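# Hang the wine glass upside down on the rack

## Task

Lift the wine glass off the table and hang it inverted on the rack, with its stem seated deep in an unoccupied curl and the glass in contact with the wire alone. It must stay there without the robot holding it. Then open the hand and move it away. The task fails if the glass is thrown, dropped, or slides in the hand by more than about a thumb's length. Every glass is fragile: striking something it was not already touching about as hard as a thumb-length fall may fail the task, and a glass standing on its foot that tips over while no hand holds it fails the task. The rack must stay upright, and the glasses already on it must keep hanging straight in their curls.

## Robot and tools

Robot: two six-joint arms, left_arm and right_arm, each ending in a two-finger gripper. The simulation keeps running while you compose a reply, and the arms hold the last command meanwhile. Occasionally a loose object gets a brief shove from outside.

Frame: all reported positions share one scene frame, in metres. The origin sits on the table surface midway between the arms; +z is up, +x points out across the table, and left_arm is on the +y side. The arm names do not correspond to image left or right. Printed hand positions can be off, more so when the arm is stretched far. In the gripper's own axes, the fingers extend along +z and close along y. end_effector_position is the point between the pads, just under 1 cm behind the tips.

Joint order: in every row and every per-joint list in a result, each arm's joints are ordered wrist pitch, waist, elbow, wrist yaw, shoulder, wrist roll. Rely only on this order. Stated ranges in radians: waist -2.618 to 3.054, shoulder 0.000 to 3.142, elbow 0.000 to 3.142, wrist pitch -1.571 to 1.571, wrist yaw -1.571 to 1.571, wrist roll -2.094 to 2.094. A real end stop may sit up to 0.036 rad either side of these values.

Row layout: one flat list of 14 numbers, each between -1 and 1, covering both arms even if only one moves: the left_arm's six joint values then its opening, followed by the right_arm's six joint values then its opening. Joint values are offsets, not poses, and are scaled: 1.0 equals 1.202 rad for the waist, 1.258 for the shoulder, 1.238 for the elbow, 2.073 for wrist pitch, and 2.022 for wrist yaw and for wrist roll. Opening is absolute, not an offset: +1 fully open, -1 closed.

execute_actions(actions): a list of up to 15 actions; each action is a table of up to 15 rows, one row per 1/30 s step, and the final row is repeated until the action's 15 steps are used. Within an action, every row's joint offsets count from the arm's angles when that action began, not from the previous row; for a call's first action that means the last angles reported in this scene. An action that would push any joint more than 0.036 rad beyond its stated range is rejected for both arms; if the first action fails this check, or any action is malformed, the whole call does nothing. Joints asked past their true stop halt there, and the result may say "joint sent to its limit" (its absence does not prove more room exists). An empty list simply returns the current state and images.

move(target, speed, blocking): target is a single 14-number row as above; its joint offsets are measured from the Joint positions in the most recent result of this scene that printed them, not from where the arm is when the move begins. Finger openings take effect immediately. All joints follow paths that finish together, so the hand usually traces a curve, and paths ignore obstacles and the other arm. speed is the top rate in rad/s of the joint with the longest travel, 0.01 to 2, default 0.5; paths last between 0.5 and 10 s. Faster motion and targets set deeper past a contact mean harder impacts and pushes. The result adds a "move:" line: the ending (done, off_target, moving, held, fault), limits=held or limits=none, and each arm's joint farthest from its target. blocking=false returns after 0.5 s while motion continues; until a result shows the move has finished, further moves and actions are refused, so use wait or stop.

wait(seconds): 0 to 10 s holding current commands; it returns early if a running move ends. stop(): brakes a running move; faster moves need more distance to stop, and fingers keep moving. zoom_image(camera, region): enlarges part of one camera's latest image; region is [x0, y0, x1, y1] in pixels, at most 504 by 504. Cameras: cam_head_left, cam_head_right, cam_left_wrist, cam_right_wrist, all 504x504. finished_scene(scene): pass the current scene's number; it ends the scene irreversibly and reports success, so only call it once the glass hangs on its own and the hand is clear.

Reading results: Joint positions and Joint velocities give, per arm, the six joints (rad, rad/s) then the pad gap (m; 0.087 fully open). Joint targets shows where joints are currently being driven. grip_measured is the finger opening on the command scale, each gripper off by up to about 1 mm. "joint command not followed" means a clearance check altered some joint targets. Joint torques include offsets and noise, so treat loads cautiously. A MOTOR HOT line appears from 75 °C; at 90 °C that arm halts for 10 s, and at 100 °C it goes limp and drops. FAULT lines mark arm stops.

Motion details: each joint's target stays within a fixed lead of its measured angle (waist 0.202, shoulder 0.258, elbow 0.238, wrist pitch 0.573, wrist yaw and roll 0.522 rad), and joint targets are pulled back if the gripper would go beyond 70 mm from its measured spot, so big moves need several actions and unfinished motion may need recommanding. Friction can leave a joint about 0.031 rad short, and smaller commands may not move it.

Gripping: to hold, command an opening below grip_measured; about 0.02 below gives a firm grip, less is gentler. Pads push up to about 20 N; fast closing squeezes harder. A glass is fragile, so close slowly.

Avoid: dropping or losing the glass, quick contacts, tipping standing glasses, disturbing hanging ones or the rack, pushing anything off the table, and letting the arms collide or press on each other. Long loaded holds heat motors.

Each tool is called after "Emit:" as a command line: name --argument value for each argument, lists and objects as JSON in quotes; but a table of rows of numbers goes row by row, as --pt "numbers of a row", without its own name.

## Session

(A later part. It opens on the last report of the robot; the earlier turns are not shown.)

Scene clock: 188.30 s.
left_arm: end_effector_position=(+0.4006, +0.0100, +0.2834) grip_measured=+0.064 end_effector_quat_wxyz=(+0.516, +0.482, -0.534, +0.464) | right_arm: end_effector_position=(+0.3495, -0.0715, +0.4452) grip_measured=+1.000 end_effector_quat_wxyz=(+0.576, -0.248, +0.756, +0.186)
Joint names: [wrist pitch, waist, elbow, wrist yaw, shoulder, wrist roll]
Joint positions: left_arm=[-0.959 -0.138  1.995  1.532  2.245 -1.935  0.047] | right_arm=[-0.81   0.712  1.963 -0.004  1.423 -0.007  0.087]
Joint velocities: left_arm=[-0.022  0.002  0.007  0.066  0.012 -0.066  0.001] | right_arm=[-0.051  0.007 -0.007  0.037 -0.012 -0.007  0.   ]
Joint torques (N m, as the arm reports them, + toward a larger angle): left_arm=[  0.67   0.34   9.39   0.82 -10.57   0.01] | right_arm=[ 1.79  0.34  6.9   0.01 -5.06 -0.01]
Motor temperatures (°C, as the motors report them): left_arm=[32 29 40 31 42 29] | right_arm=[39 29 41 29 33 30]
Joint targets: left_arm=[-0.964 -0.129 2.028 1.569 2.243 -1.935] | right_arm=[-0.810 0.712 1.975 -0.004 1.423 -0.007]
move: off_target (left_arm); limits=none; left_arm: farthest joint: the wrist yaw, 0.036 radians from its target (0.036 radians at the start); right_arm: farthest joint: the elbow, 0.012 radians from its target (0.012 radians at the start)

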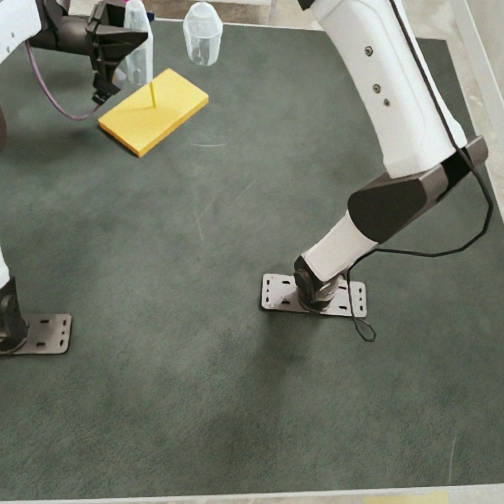

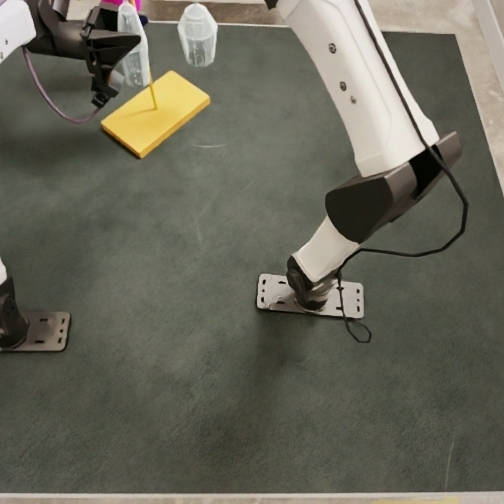

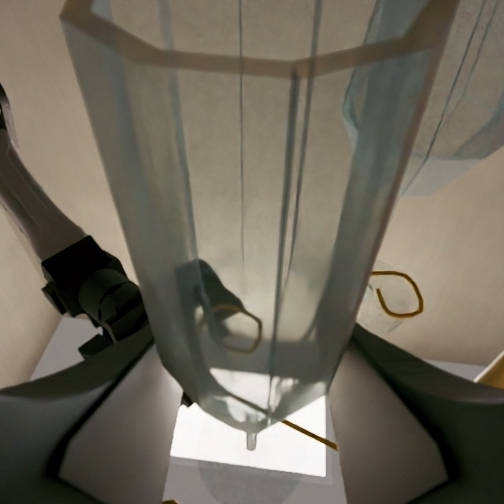

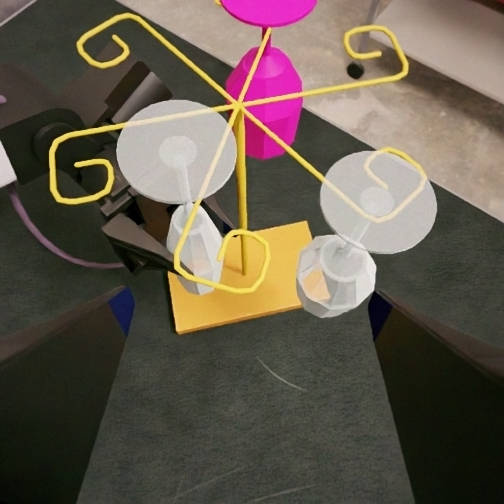

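Emit:
move --target '[0.055,0.096,-0.234,0.018,-0.143,0,0.03, 0,0,0.01,0,0,0,1]' --speed 0.1

Emit:
zoom_image --camera "cam_right_wrist" --region '[20,70,240,290]'

Scene clock: 196.37 s.
left_arm: end_effector_position=(+0.3871, +0.0591, +0.2723) grip_measured=+0.064 end_effector_quat_wxyz=(+0.499, +0.519, -0.499, +0.482) | right_arm: end_effector_position=(+0.3495, -0.0715, +0.4452) grip_measured=+1.000 end_effector_quat_wxyz=(+0.576, -0.248, +0.756, +0.186)
Joint names: [wrist pitch, waist, elbow, wrist yaw, shoulder, wrist roll]
Joint positions: left_arm=[-0.866 -0.03   1.72   1.532  2.097 -1.935  0.047] | right_arm=[-0.81   0.712  1.963 -0.004  1.423 -0.007  0.087]
Joint velocities: left_arm=[-0.022  0.007 -0.012 -0.081  0.017 -0.081  0.   ] | right_arm=[ 0.007 -0.022 -0.007  0.007 -0.002 -0.037  0.   ]
Joint torques (N m, as the arm reports them, + toward a larger angle): left_arm=[  0.93   0.6    5.39   0.88 -11.57   0.03] | right_arm=[ 1.77  0.4   6.88  0.   -5.1  -0.01]
Motor temperatures (°C, as the motors report them): left_arm=[32 29 40 31 45 29] | right_arm=[40 29 41 29 33 30]
Joint targets: left_arm=[-0.845 -0.022 1.705 1.569 2.065 -1.935] | right_arm=[-0.810 0.712 1.975 -0.004 1.423 -0.007]
move: off_target (left_arm); limits=none; left_arm: farthest joint: the wrist yaw, 0.036 radians from its target (0.036 radians at the start); right_arm: farthest joint: the elbow, 0.012 radians from its target (0.012 radians at the start)

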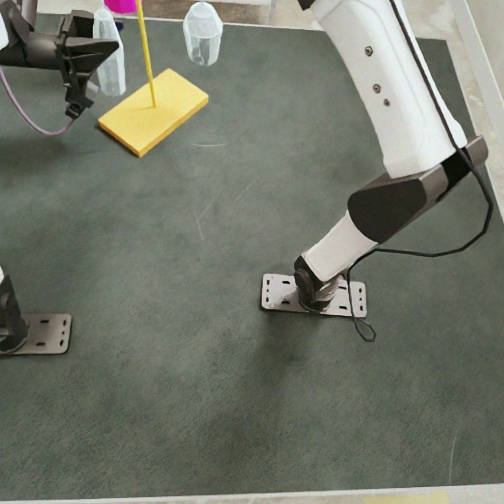

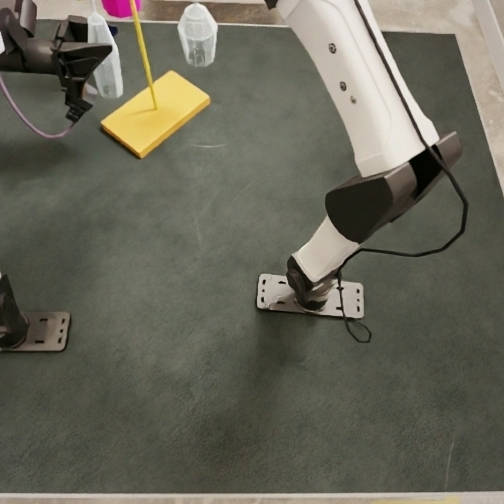

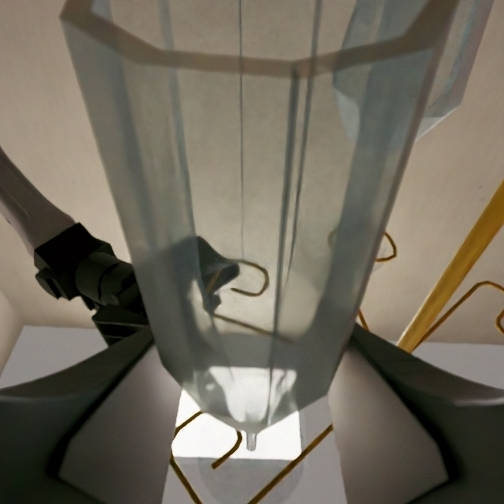

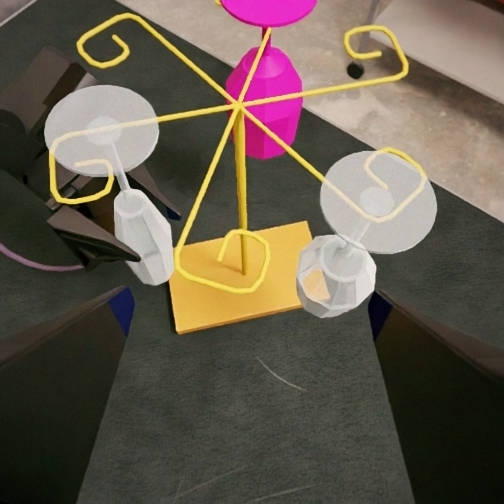

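Region (20, 70, 240, 290) of cam_right_wrist's 504x504 image, scaled by 2.291, with more detail than that image has.

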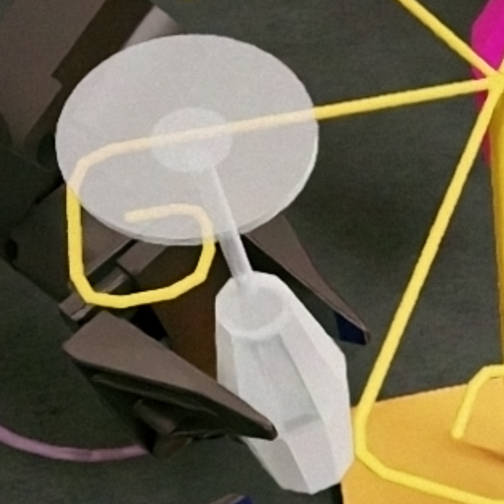

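Emit:
move --target '[0.048,0.058,-0.14,0.018,-0.119,0,0.03, 0,0,0.01,0,0,0,1]' --speed 0.08

Emit:
zoom_image --camera "cam_right_wrist" --region '[20,70,240,290]'

Scene clock: 202.20 s.
left_arm: end_effector_position=(+0.3691, +0.0842, +0.2776) grip_measured=+0.064 end_effector_quat_wxyz=(+0.475, +0.525, -0.492, +0.506) | right_arm: end_effector_position=(+0.3495, -0.0715, +0.4452) grip_measured=+1.000 end_effector_quat_wxyz=(+0.576, -0.248, +0.756, +0.186)
Joint names: [wrist pitch, waist, elbow, wrist yaw, shoulder, wrist roll]
Joint positions: left_arm=[-0.788  0.031  1.561  1.532  1.978 -1.936  0.047] | right_arm=[-0.81   0.712  1.963 -0.004  1.423 -0.007  0.087]
Joint velocities: left_arm=[-0.022  0.007  0.012 -0.022  0.002  0.007 -0.   ] | right_arm=[-0.081  0.002 -0.007 -0.037  0.007  0.022  0.   ]
Joint torques (N m, as the arm reports them, + toward a larger angle): left_arm=[  0.99   0.41   5.28   0.89 -10.54   0.04] | right_arm=[ 1.79  0.37  6.88 -0.01 -5.1  -0.02]
Motor temperatures (°C, as the motors report them): left_arm=[32 29 39 31 48 29] | right_arm=[41 29 41 29 33 30]
Joint targets: left_arm=[-0.767 0.039 1.546 1.568 1.947 -1.935] | right_arm=[-0.810 0.712 1.975 -0.004 1.423 -0.007]
move: off_target (left_arm); limits=none; left_arm: farthest joint: the wrist yaw, 0.037 radians from its target (0.036 radians at the start); right_arm: farthest joint: the elbow, 0.012 radians from its target (0.012 radians at the start)

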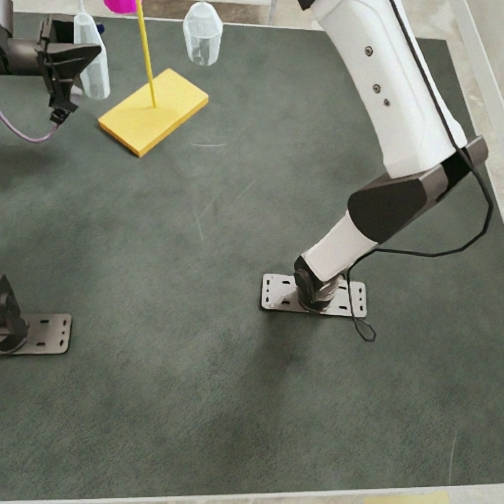

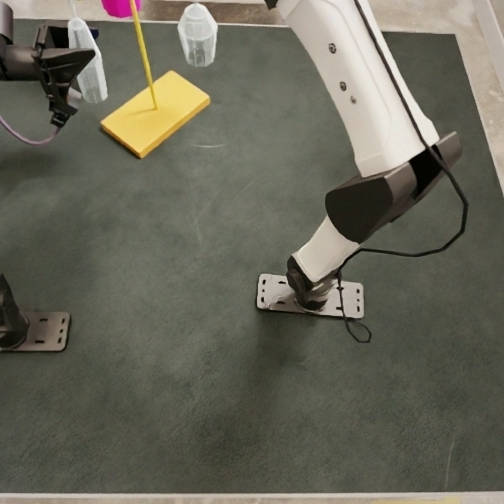

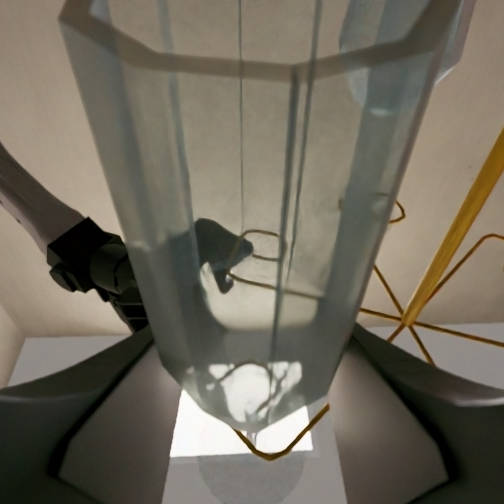

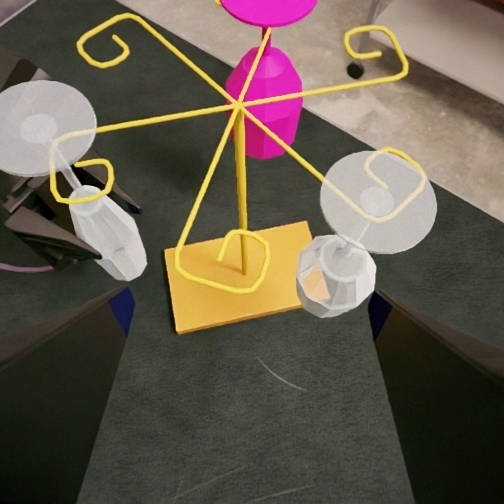

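Region (20, 70, 240, 290) of cam_right_wrist's 504x504 image, scaled by 2.291, with more detail than that image has.

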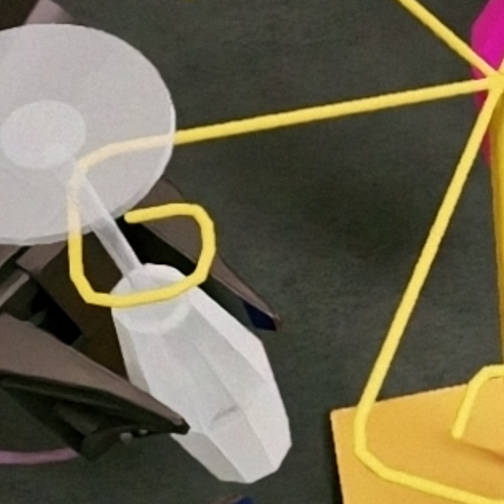

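Emit:
move --target '[0.015,-0.037,-0.052,0.018,-0.052,0,0.03, 0,0,0.01,0,0,0,1]' --speed 0.05

Emit:
zoom_image --camera "cam_right_wrist" --region '[0,70,220,290]'

Scene clock: 207.07 s.
left_arm: end_effector_position=(+0.3542, +0.0695, +0.2760) grip_measured=+0.064 end_effector_quat_wxyz=(+0.485, +0.520, -0.499, +0.495) | right_arm: end_effector_position=(+0.3495, -0.0715, +0.4452) grip_measured=+1.000 end_effector_quat_wxyz=(+0.576, -0.248, +0.756, +0.186)
Joint names: [wrist pitch, waist, elbow, wrist yaw, shoulder, wrist roll]
Joint positions: left_arm=[-0.782 -0.005  1.51   1.529  1.944 -1.937  0.047] | right_arm=[-0.81   0.712  1.963 -0.004  1.423 -0.007  0.087]
Joint velocities: left_arm=[-0.037 -0.002 -0.002 -0.007  0.007 -0.007 -0.001] | right_arm=[ 0.022  0.002 -0.002  0.022  0.002  0.051  0.   ]
Joint torques (N m, as the arm reports them, + toward a larger angle): left_arm=[  1.    -1.06   5.48   0.83 -10.57   0.06] | right_arm=[ 1.78  0.33  6.92 -0.01 -5.05 -0.02]
Motor temperatures (°C, as the motors report them): left_arm=[32 29 39 31 49 29] | right_arm=[41 29 41 29 33 30]
Joint targets: left_arm=[-0.757 -0.014 1.496 1.568 1.912 -1.936] | right_arm=[-0.810 0.712 1.975 -0.004 1.423 -0.007]
move: off_target (left_arm); limits=none; left_arm: farthest joint: the wrist yaw, 0.040 radians from its target (0.037 radians at the start); right_arm: farthest joint: the elbow, 0.012 radians from its target (0.012 radians at the start)

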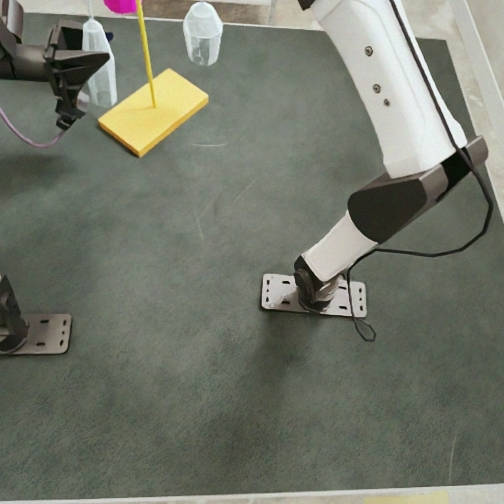

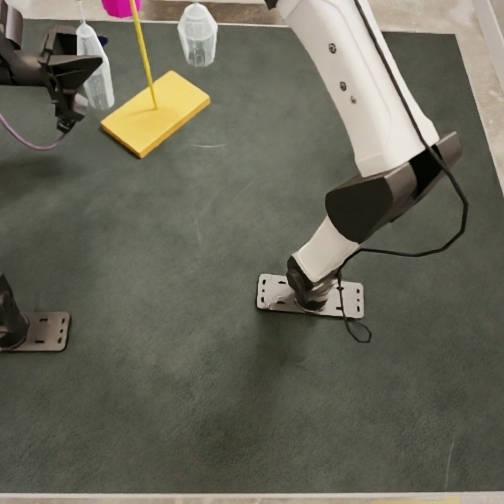

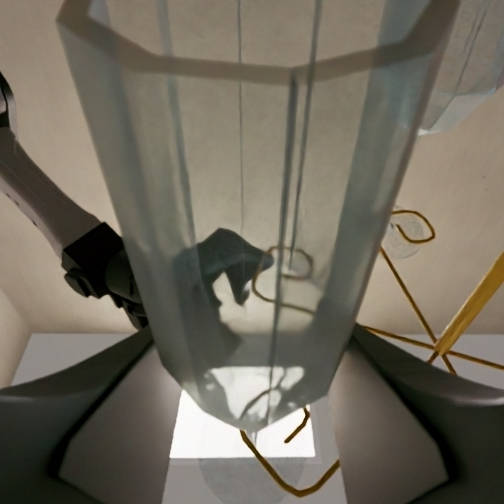

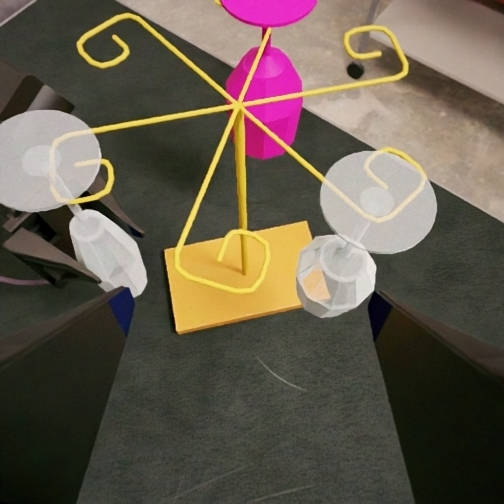

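Region (0, 70, 220, 290) of cam_right_wrist's 504x504 image, scaled by 2.291, with more detail than that image has.

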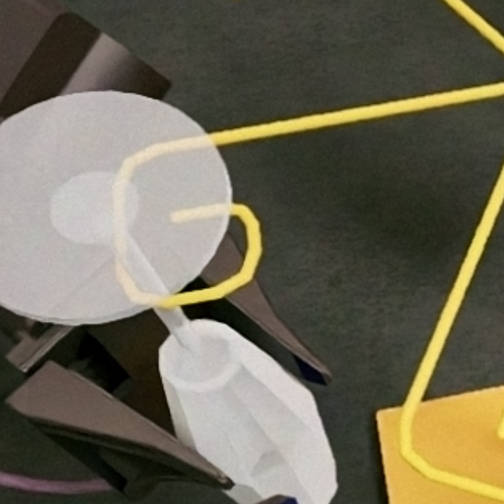

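Emit:
move --target '[-0.015,-0.045,0.1,0.018,0.056,0,0.03, 0,0,0.01,0,0,0,1]' --speed 0.05

Emit:
zoom_image --camera "cam_right_wrist" --region '[0,70,220,290]'

Scene clock: 211.87 s.
left_arm: end_effector_position=(+0.3636, +0.0512, +0.2737) grip_measured=+0.064 end_effector_quat_wxyz=(+0.498, +0.510, -0.510, +0.482) | right_arm: end_effector_position=(+0.3495, -0.0715, +0.4452) grip_measured=+1.000 end_effector_quat_wxyz=(+0.576, -0.248, +0.756, +0.186)
Joint names: [wrist pitch, waist, elbow, wrist yaw, shoulder, wrist roll]
Joint positions: left_arm=[-0.808 -0.05   1.601  1.529  2.014 -1.937  0.047] | right_arm=[-0.81   0.712  1.963 -0.004  1.423 -0.007  0.087]
Joint velocities: left_arm=[ 0.037 -0.007  0.002  0.066 -0.017  0.051 -0.001] | right_arm=[ 0.007  0.002 -0.002 -0.022 -0.012 -0.037  0.   ]
Joint torques (N m, as the arm reports them, + toward a larger angle): left_arm=[ 0.7  -0.88  9.18  0.8  -8.72  0.04] | right_arm=[ 1.79  0.46  6.9   0.01 -5.05 -0.01]
Motor temperatures (°C, as the motors report them): left_arm=[32 29 39 31 49 29] | right_arm=[42 29 41 29 34 30]
Joint targets: left_arm=[-0.813 -0.059 1.634 1.565 2.015 -1.937] | right_arm=[-0.810 0.712 1.975 -0.004 1.423 -0.007]
move: off_target (left_arm); limits=none; left_arm: farthest joint: the wrist yaw, 0.037 radians from its target (0.037 radians at the start); right_arm: farthest joint: the elbow, 0.012 radians from its target (0.012 radians at the start)

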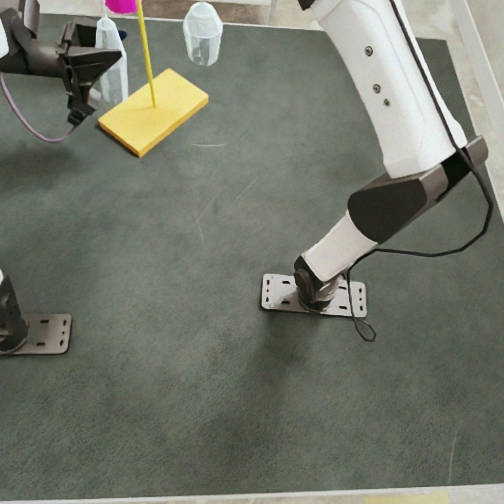

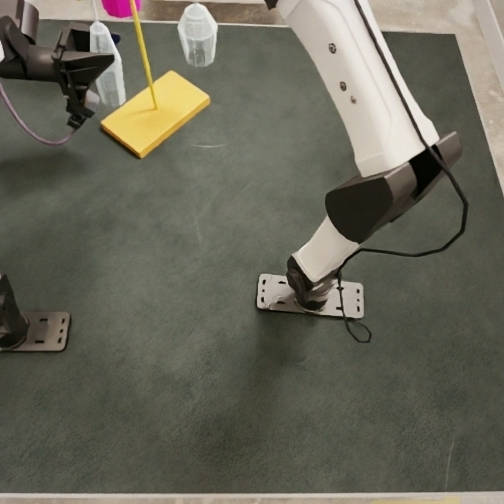

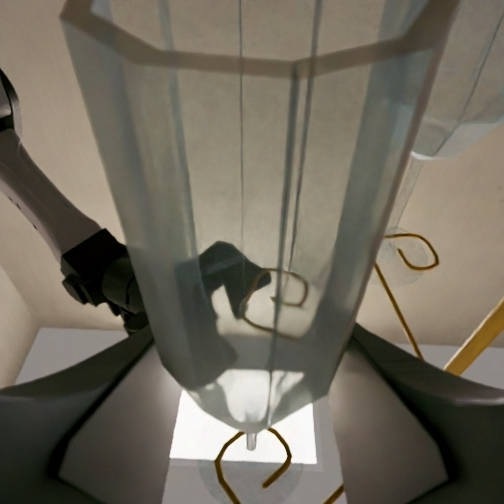

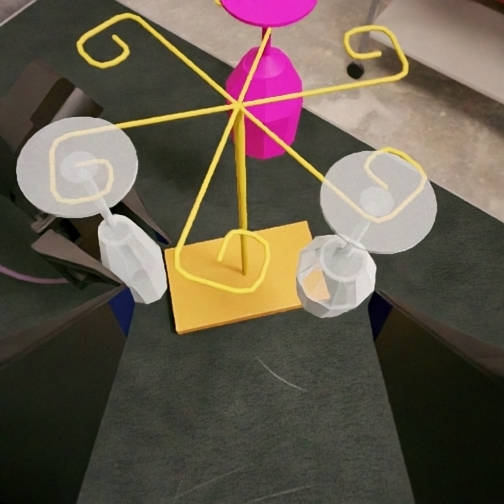

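Region (0, 70, 220, 290) of cam_right_wrist's 504x504 image, scaled by 2.291, with more detail than that image has.

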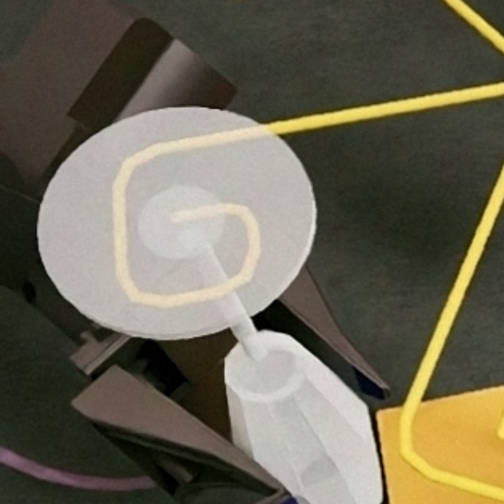

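Emit:
move --target '[0.045,0,-0.075,0.018,0.01,0,0.03, 0,0,0.01,0,0,0,1]' --speed 0.05

Emit:
zoom_image --camera "cam_right_wrist" --region '[0,70,220,290]'

Scene clock: 216.10 s.
left_arm: end_effector_position=(+0.3604, +0.0516, +0.2525) grip_measured=+0.064 end_effector_quat_wxyz=(+0.506, +0.512, -0.504, +0.479) | right_arm: end_effector_position=(+0.3495, -0.0715, +0.4452) grip_measured=+1.000 end_effector_quat_wxyz=(+0.576, -0.248, +0.756, +0.186)
Joint names: [wrist pitch, waist, elbow, wrist yaw, shoulder, wrist roll]
Joint positions: left_arm=[-0.738 -0.05   1.525  1.539  2.024 -1.939  0.047] | right_arm=[-0.81   0.712  1.963 -0.004  1.423 -0.007  0.087]
Joint velocities: left_arm=[ 0.066 -0.002 -0.007  0.022 -0.017 -0.051  0.001] | right_arm=[-0.022 -0.002 -0.012 -0.037 -0.007 -0.007  0.   ]
Joint torques (N m, as the arm reports them, + toward a larger angle): left_arm=[ 0.95 -0.27  5.13  0.74 -8.71  0.02] | right_arm=[ 1.79  0.37  6.9  -0.01 -5.08 -0.02]
Motor temperatures (°C, as the motors report them): left_arm=[32 29 39 31 49 29] | right_arm=[42 29 42 29 34 30]
Joint targets: left_arm=[-0.714 -0.050 1.508 1.565 2.027 -1.937] | right_arm=[-0.810 0.712 1.975 -0.004 1.423 -0.007]
move: off_target (left_arm); limits=none; left_arm: farthest joint: the wrist yaw, 0.027 radians from its target (0.036 radians at the start); right_arm: farthest joint: the elbow, 0.012 radians from its target (0.012 radians at the start)

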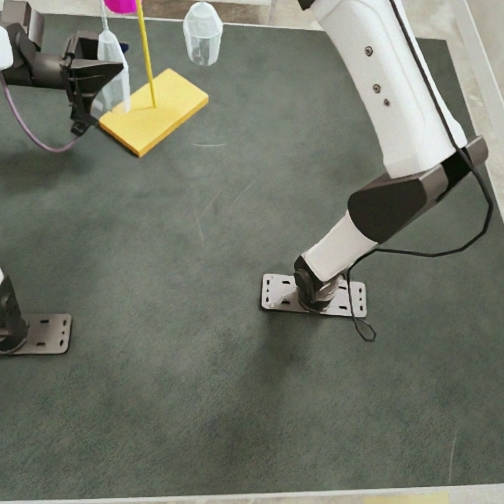

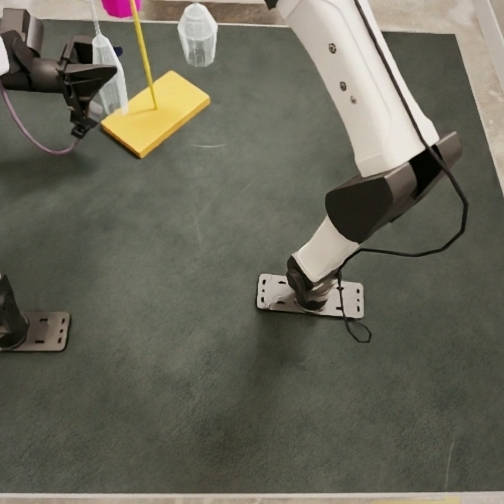

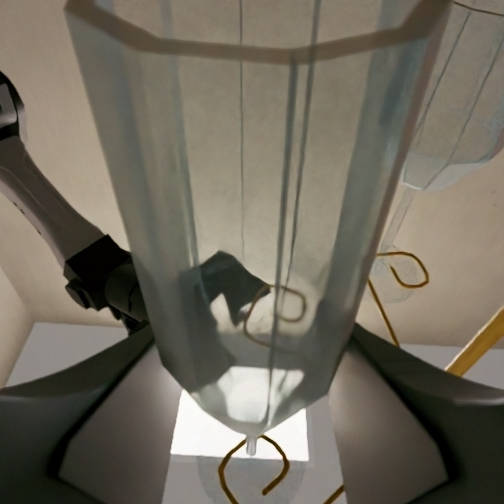

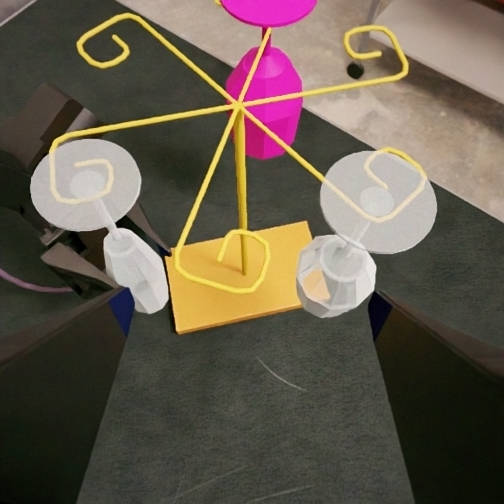

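Region (0, 70, 220, 290) of cam_right_wrist's 504x504 image, scaled by 2.291, with more detail than that image has.

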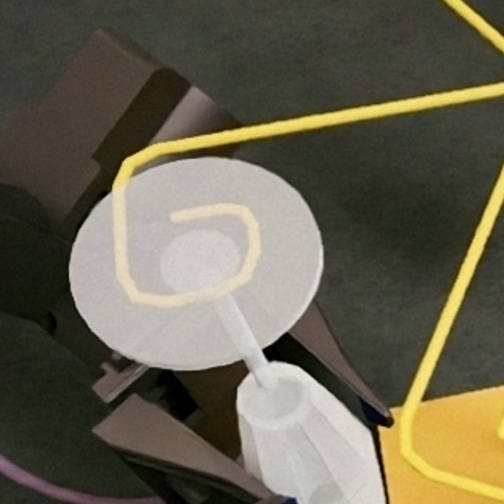

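Emit:
move --target '[0.015,0.02,-0.03,0.018,0,0,0.03, 0,0,0.01,0,0,0,1]' --speed 0.04

Emit:
zoom_image --camera "cam_right_wrist" --region '[0,70,220,290]'

Scene clock: 219.30 s.
left_arm: end_effector_position=(+0.3611, +0.0578, +0.2498) grip_measured=+0.064 end_effector_quat_wxyz=(+0.508, +0.513, -0.496, +0.482) | right_arm: end_effector_position=(+0.3495, -0.0715, +0.4452) grip_measured=+1.000 end_effector_quat_wxyz=(+0.576, -0.248, +0.756, +0.186)
Joint names: [wrist pitch, waist, elbow, wrist yaw, shoulder, wrist roll]
Joint positions: left_arm=[-0.727 -0.036  1.507  1.55   2.024 -1.94   0.047] | right_arm=[-0.81   0.712  1.963 -0.004  1.423 -0.007  0.087]
Joint velocities: left_arm=[-0.007 -0.017 -0.007 -0.037 -0.012  0.037 -0.   ] | right_arm=[-0.007 -0.017 -0.002 -0.066  0.027 -0.022  0.   ]
Joint torques (N m, as the arm reports them, + toward a larger angle): left_arm=[ 0.94  0.18  4.88  0.66 -8.8   0.02] | right_arm=[ 1.8   0.4   6.88 -0.01 -5.07 -0.03]
Motor temperatures (°C, as the motors report them): left_arm=[32 29 39 31 49 29] | right_arm=[42 29 42 29 34 30]
Joint targets: left_arm=[-0.708 -0.026 1.487 1.570 2.024 -1.939] | right_arm=[-0.810 0.712 1.975 -0.004 1.423 -0.007]
joint sent to its limit (left arm) — the command would take the wrist yaw past its upper limit, so that joint was sent only as far as its limit.
move: off_target (left_arm); limits=none; left_arm: farthest joint: the wrist yaw, 0.026 radians from its target (0.037 radians at the start); right_arm: farthest joint: the elbow, 0.012 radians from its target (0.012 radians at the start)

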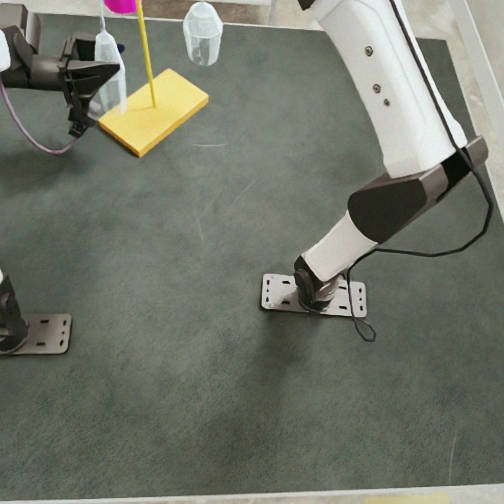

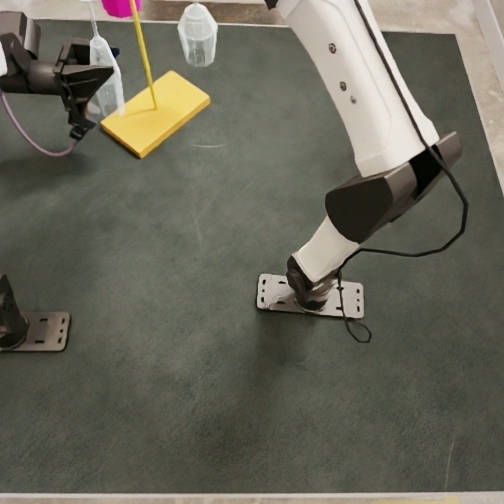

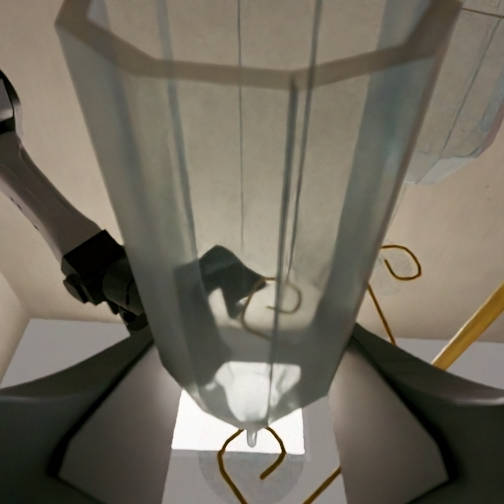

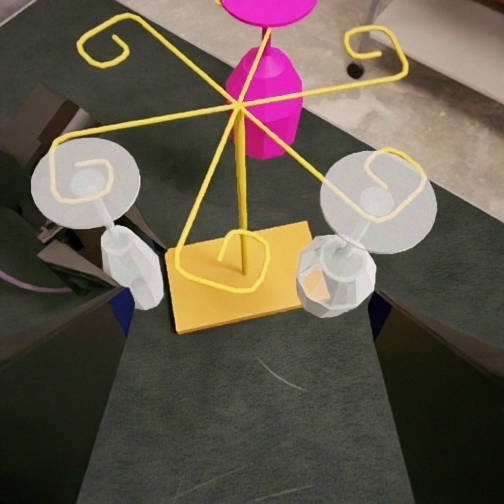

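Region (0, 70, 220, 290) of cam_right_wrist's 504x504 image, scaled by 2.291, with more detail than that image has.

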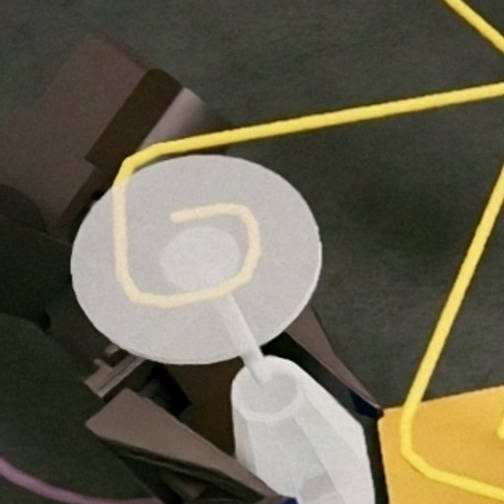

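Emit:
execute_actions --actions '[[[0,0,0,0,0,0,0.1,0,0,0,0,0,0,1]],[[0,0,0,0,0,0,0.2,0,0,0,0,0,0,1]],[[0,0,0,0,0,0,0.4,0,0,0,0,0,0,1]],[[0,0,0,0,0,0,0.7,0,0,0,0,0,0,1]],[[0,0,0,0,0,0,1,0,0,0,0,0,0,1]],[[0,0,0,0,0,0,1,0,0,0,0,0,0,1]]]'

Emit:
zoom_image --camera "cam_right_wrist" --region '[0,70,280,350]'

Scene clock: 224.47 s.
left_arm: end_effector_position=(+0.3611, +0.0578, +0.2498) grip_measured=+0.997 end_effector_quat_wxyz=(+0.507, +0.513, -0.497, +0.482) | right_arm: end_effector_position=(+0.3495, -0.0715, +0.4452) grip_measured=+1.000 end_effector_quat_wxyz=(+0.576, -0.248, +0.756, +0.186)
Joint names: [wrist pitch, waist, elbow, wrist yaw, shoulder, wrist roll]
Joint positions: left_arm=[-0.726 -0.036  1.507  1.55   2.024 -1.94   0.087] | right_arm=[-0.81   0.712  1.963 -0.004  1.423 -0.007  0.087]
Joint velocities: left_arm=[ 0.037  0.007  0.012 -0.022 -0.007  0.095 -0.001] | right_arm=[-0.037  0.002  0.007 -0.051 -0.007 -0.007  0.   ]
Joint torques (N m, as the arm reports them, + toward a larger angle): left_arm=[ 0.67 -0.34  6.21  0.51 -8.82  0.01] | right_arm=[ 1.78  0.39  5.98  0.   -5.07 -0.03]
Motor temperatures (°C, as the motors report them): left_arm=[32 29 38 31 50 29] | right_arm=[43 29 42 29 34 30]
Joint targets: left_arm=[-0.726 -0.036 1.507 1.550 2.024 -1.940] | right_arm=[-0.810 0.712 1.963 -0.004 1.423 -0.007]

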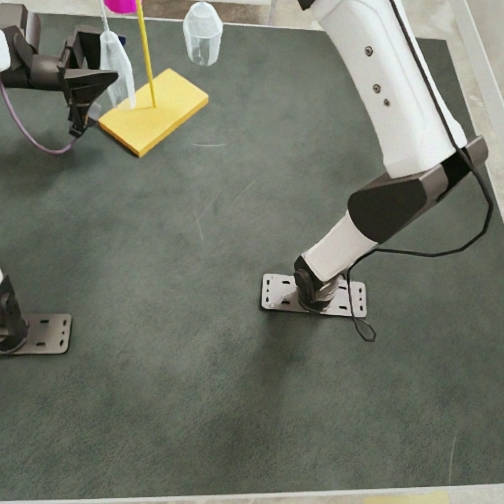

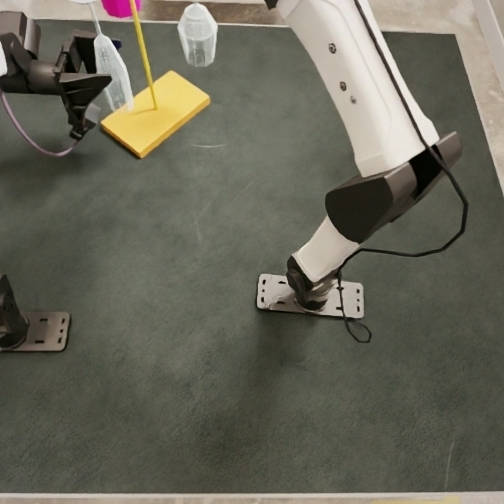

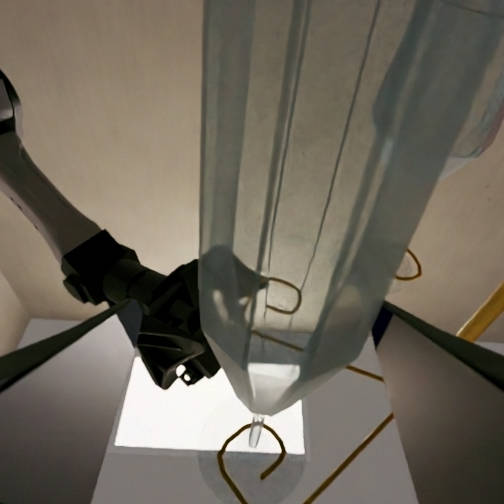

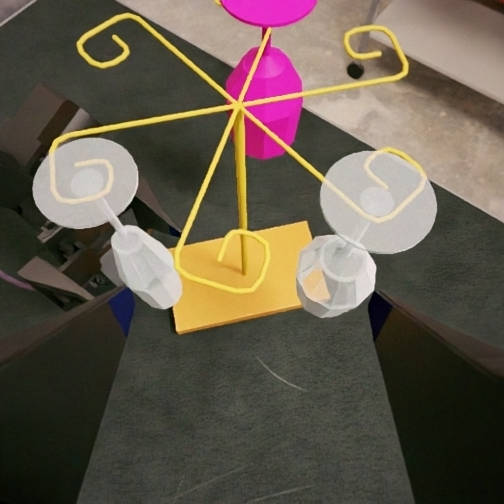

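Region (0, 70, 280, 350) of cam_right_wrist's 504x504 image, scaled by 1.800, with more detail than that image has.

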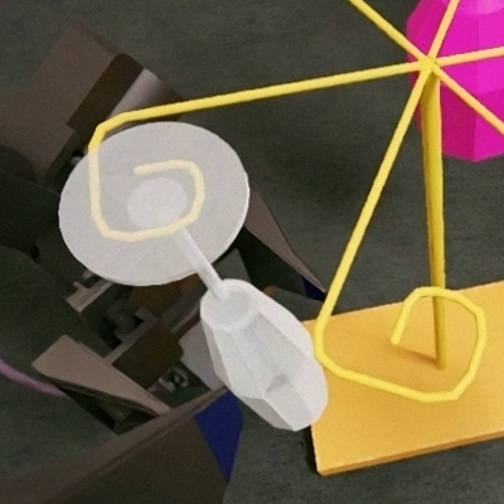

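Emit:
move --target '[0,0.3,0,0,0,0,1, 0,0,0,0,0,0,1]' --speed 0.25

Emit:
zoom_image --camera "cam_right_wrist" --region '[0,70,280,350]'

Scene clock: 228.13 s.
left_arm: end_effector_position=(+0.3996, +0.2106, +0.2498) grip_measured=+0.997 end_effector_quat_wxyz=(+0.413, +0.594, -0.397, +0.565) | right_arm: end_effector_position=(+0.3495, -0.0715, +0.4452) grip_measured=+1.000 end_effector_quat_wxyz=(+0.576, -0.248, +0.756, +0.186)
Joint names: [wrist pitch, waist, elbow, wrist yaw, shoulder, wrist roll]
Joint positions: left_arm=[-0.726  0.323  1.507  1.55   2.024 -1.94   0.087] | right_arm=[-0.81   0.712  1.963 -0.004  1.423 -0.007  0.087]
Joint velocities: left_arm=[ 0.037  0.002  0.007  0.007 -0.027  0.007 -0.001] | right_arm=[-0.037 -0.002  0.002 -0.007 -0.002 -0.081  0.   ]
Joint torques (N m, as the arm reports them, + toward a larger angle): left_arm=[ 0.68 -0.11  6.35  0.47 -8.74  0.02] | right_arm=[ 1.79  0.4   5.95 -0.02 -5.07 -0.01]
Motor temperatures (°C, as the motors report them): left_arm=[32 29 38 31 50 29] | right_arm=[43 29 42 29 34 30]
Joint targets: left_arm=[-0.726 0.325 1.507 1.550 2.024 -1.940] | right_arm=[-0.810 0.712 1.963 -0.004 1.423 -0.007]
move: done; limits=none; left_arm: farthest joint: the waist, 0.002 radians from its target (0.360 radians at the start); right_arm: farthest joint: the waist, 0.000 radians from its target (0.000 radians at the start)

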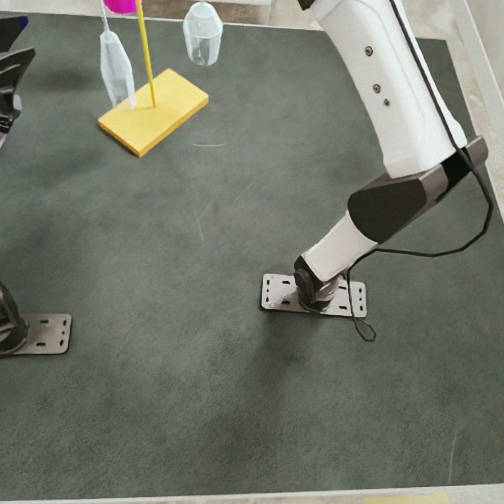

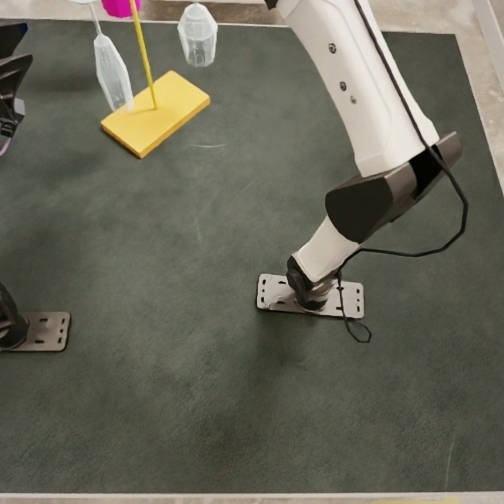

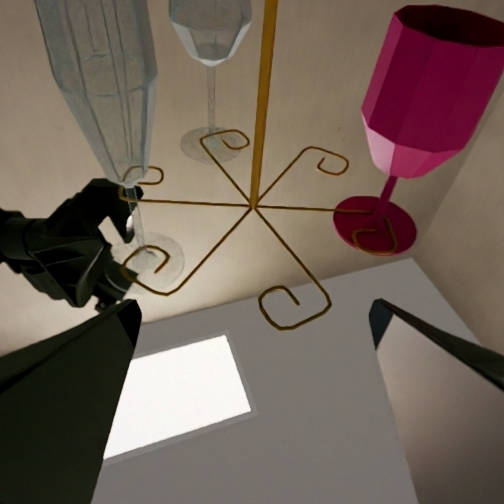

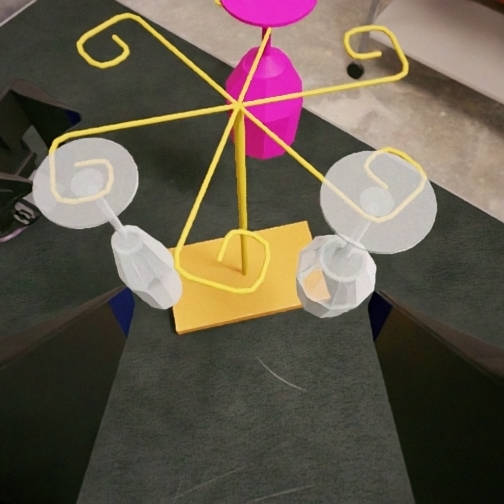

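Region (0, 70, 280, 350) of cam_right_wrist's 504x504 image, scaled by 1.800, with more detail than that image has.

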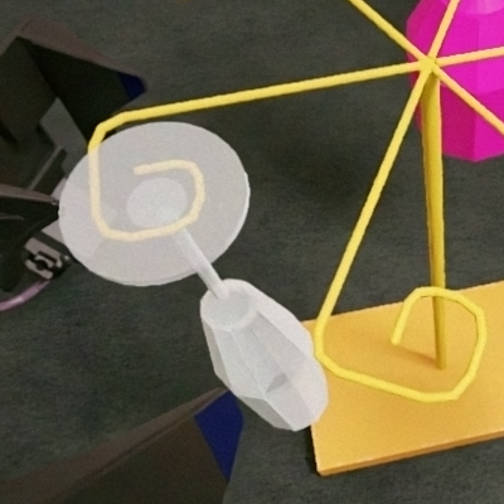

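Emit:
move --target '[0,0.15,0,0,-0.3,0,1, 0,-0.6,0,0,-0.1,0,1]' --speed 1

Scene clock: 230.43 s.
left_arm: end_effector_position=(+0.3333, +0.2503, +0.3788) grip_measured=+0.997 end_effector_quat_wxyz=(+0.246, +0.553, -0.450, +0.657) | right_arm: end_effector_position=(+0.3804, -0.3300, +0.4868) grip_measured=+1.000 end_effector_quat_wxyz=(+0.651, +0.030, +0.758, -0.030)
Joint names: [wrist pitch, waist, elbow, wrist yaw, shoulder, wrist roll]
Joint positions: left_arm=[-0.727  0.497  1.507  1.549  1.657 -1.94   0.087] | right_arm=[-0.81   0.     1.963 -0.002  1.305 -0.007  0.087]
Joint velocities: left_arm=[-0.007  0.007 -0.002 -0.051  0.002  0.11   0.001] | right_arm=[-0.037  0.012 -0.002 -0.037 -0.002 -0.007  0.   ]
Joint torques (N m, as the arm reports them, + toward a larger angle): left_arm=[ 1.11  0.26  6.81  0.4  -6.98  0.06] | right_arm=[ 1.79 -0.43  5.38 -0.03 -3.88 -0.03]
Motor temperatures (°C, as the motors report them): left_arm=[32 29 38 31 50 29] | right_arm=[43 29 42 29 34 30]
Joint targets: left_arm=[-0.726 0.503 1.507 1.550 1.647 -1.940] | right_arm=[-0.810 -0.009 1.963 -0.004 1.297 -0.007]
move: done; limits=none; left_arm: farthest joint: the shoulder, 0.010 radians from its target (0.378 radians at the start); right_arm: farthest joint: the waist, 0.009 radians from its target (0.722 radians at the start)

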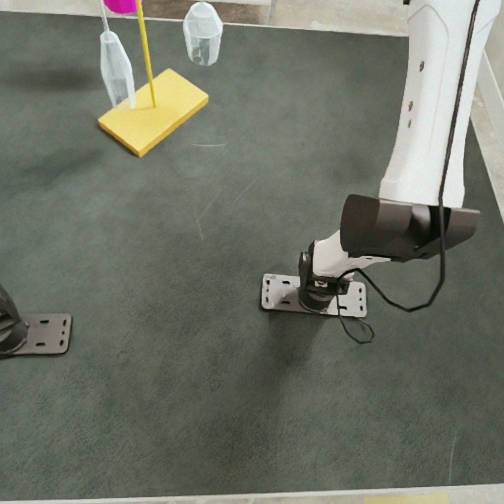

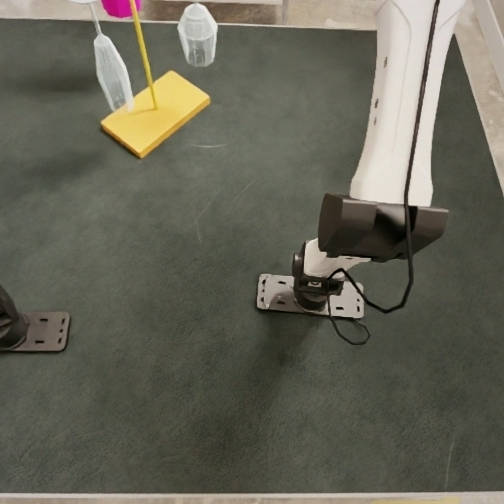

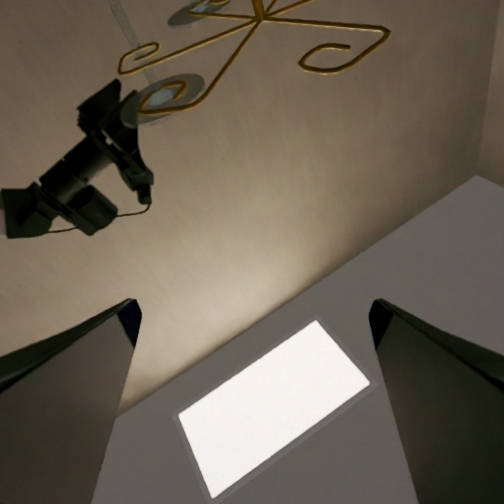

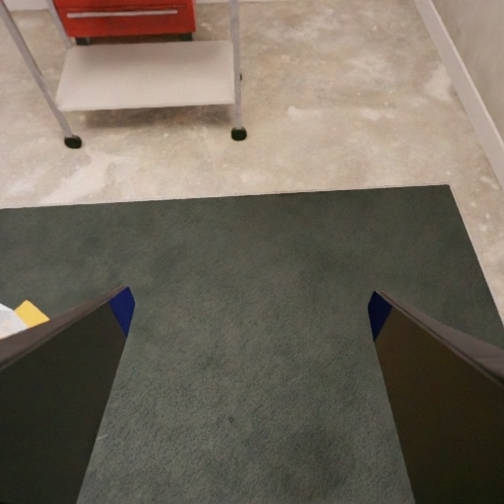

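Emit:
finished_scene --scene 1

The scene is finished: the task was done.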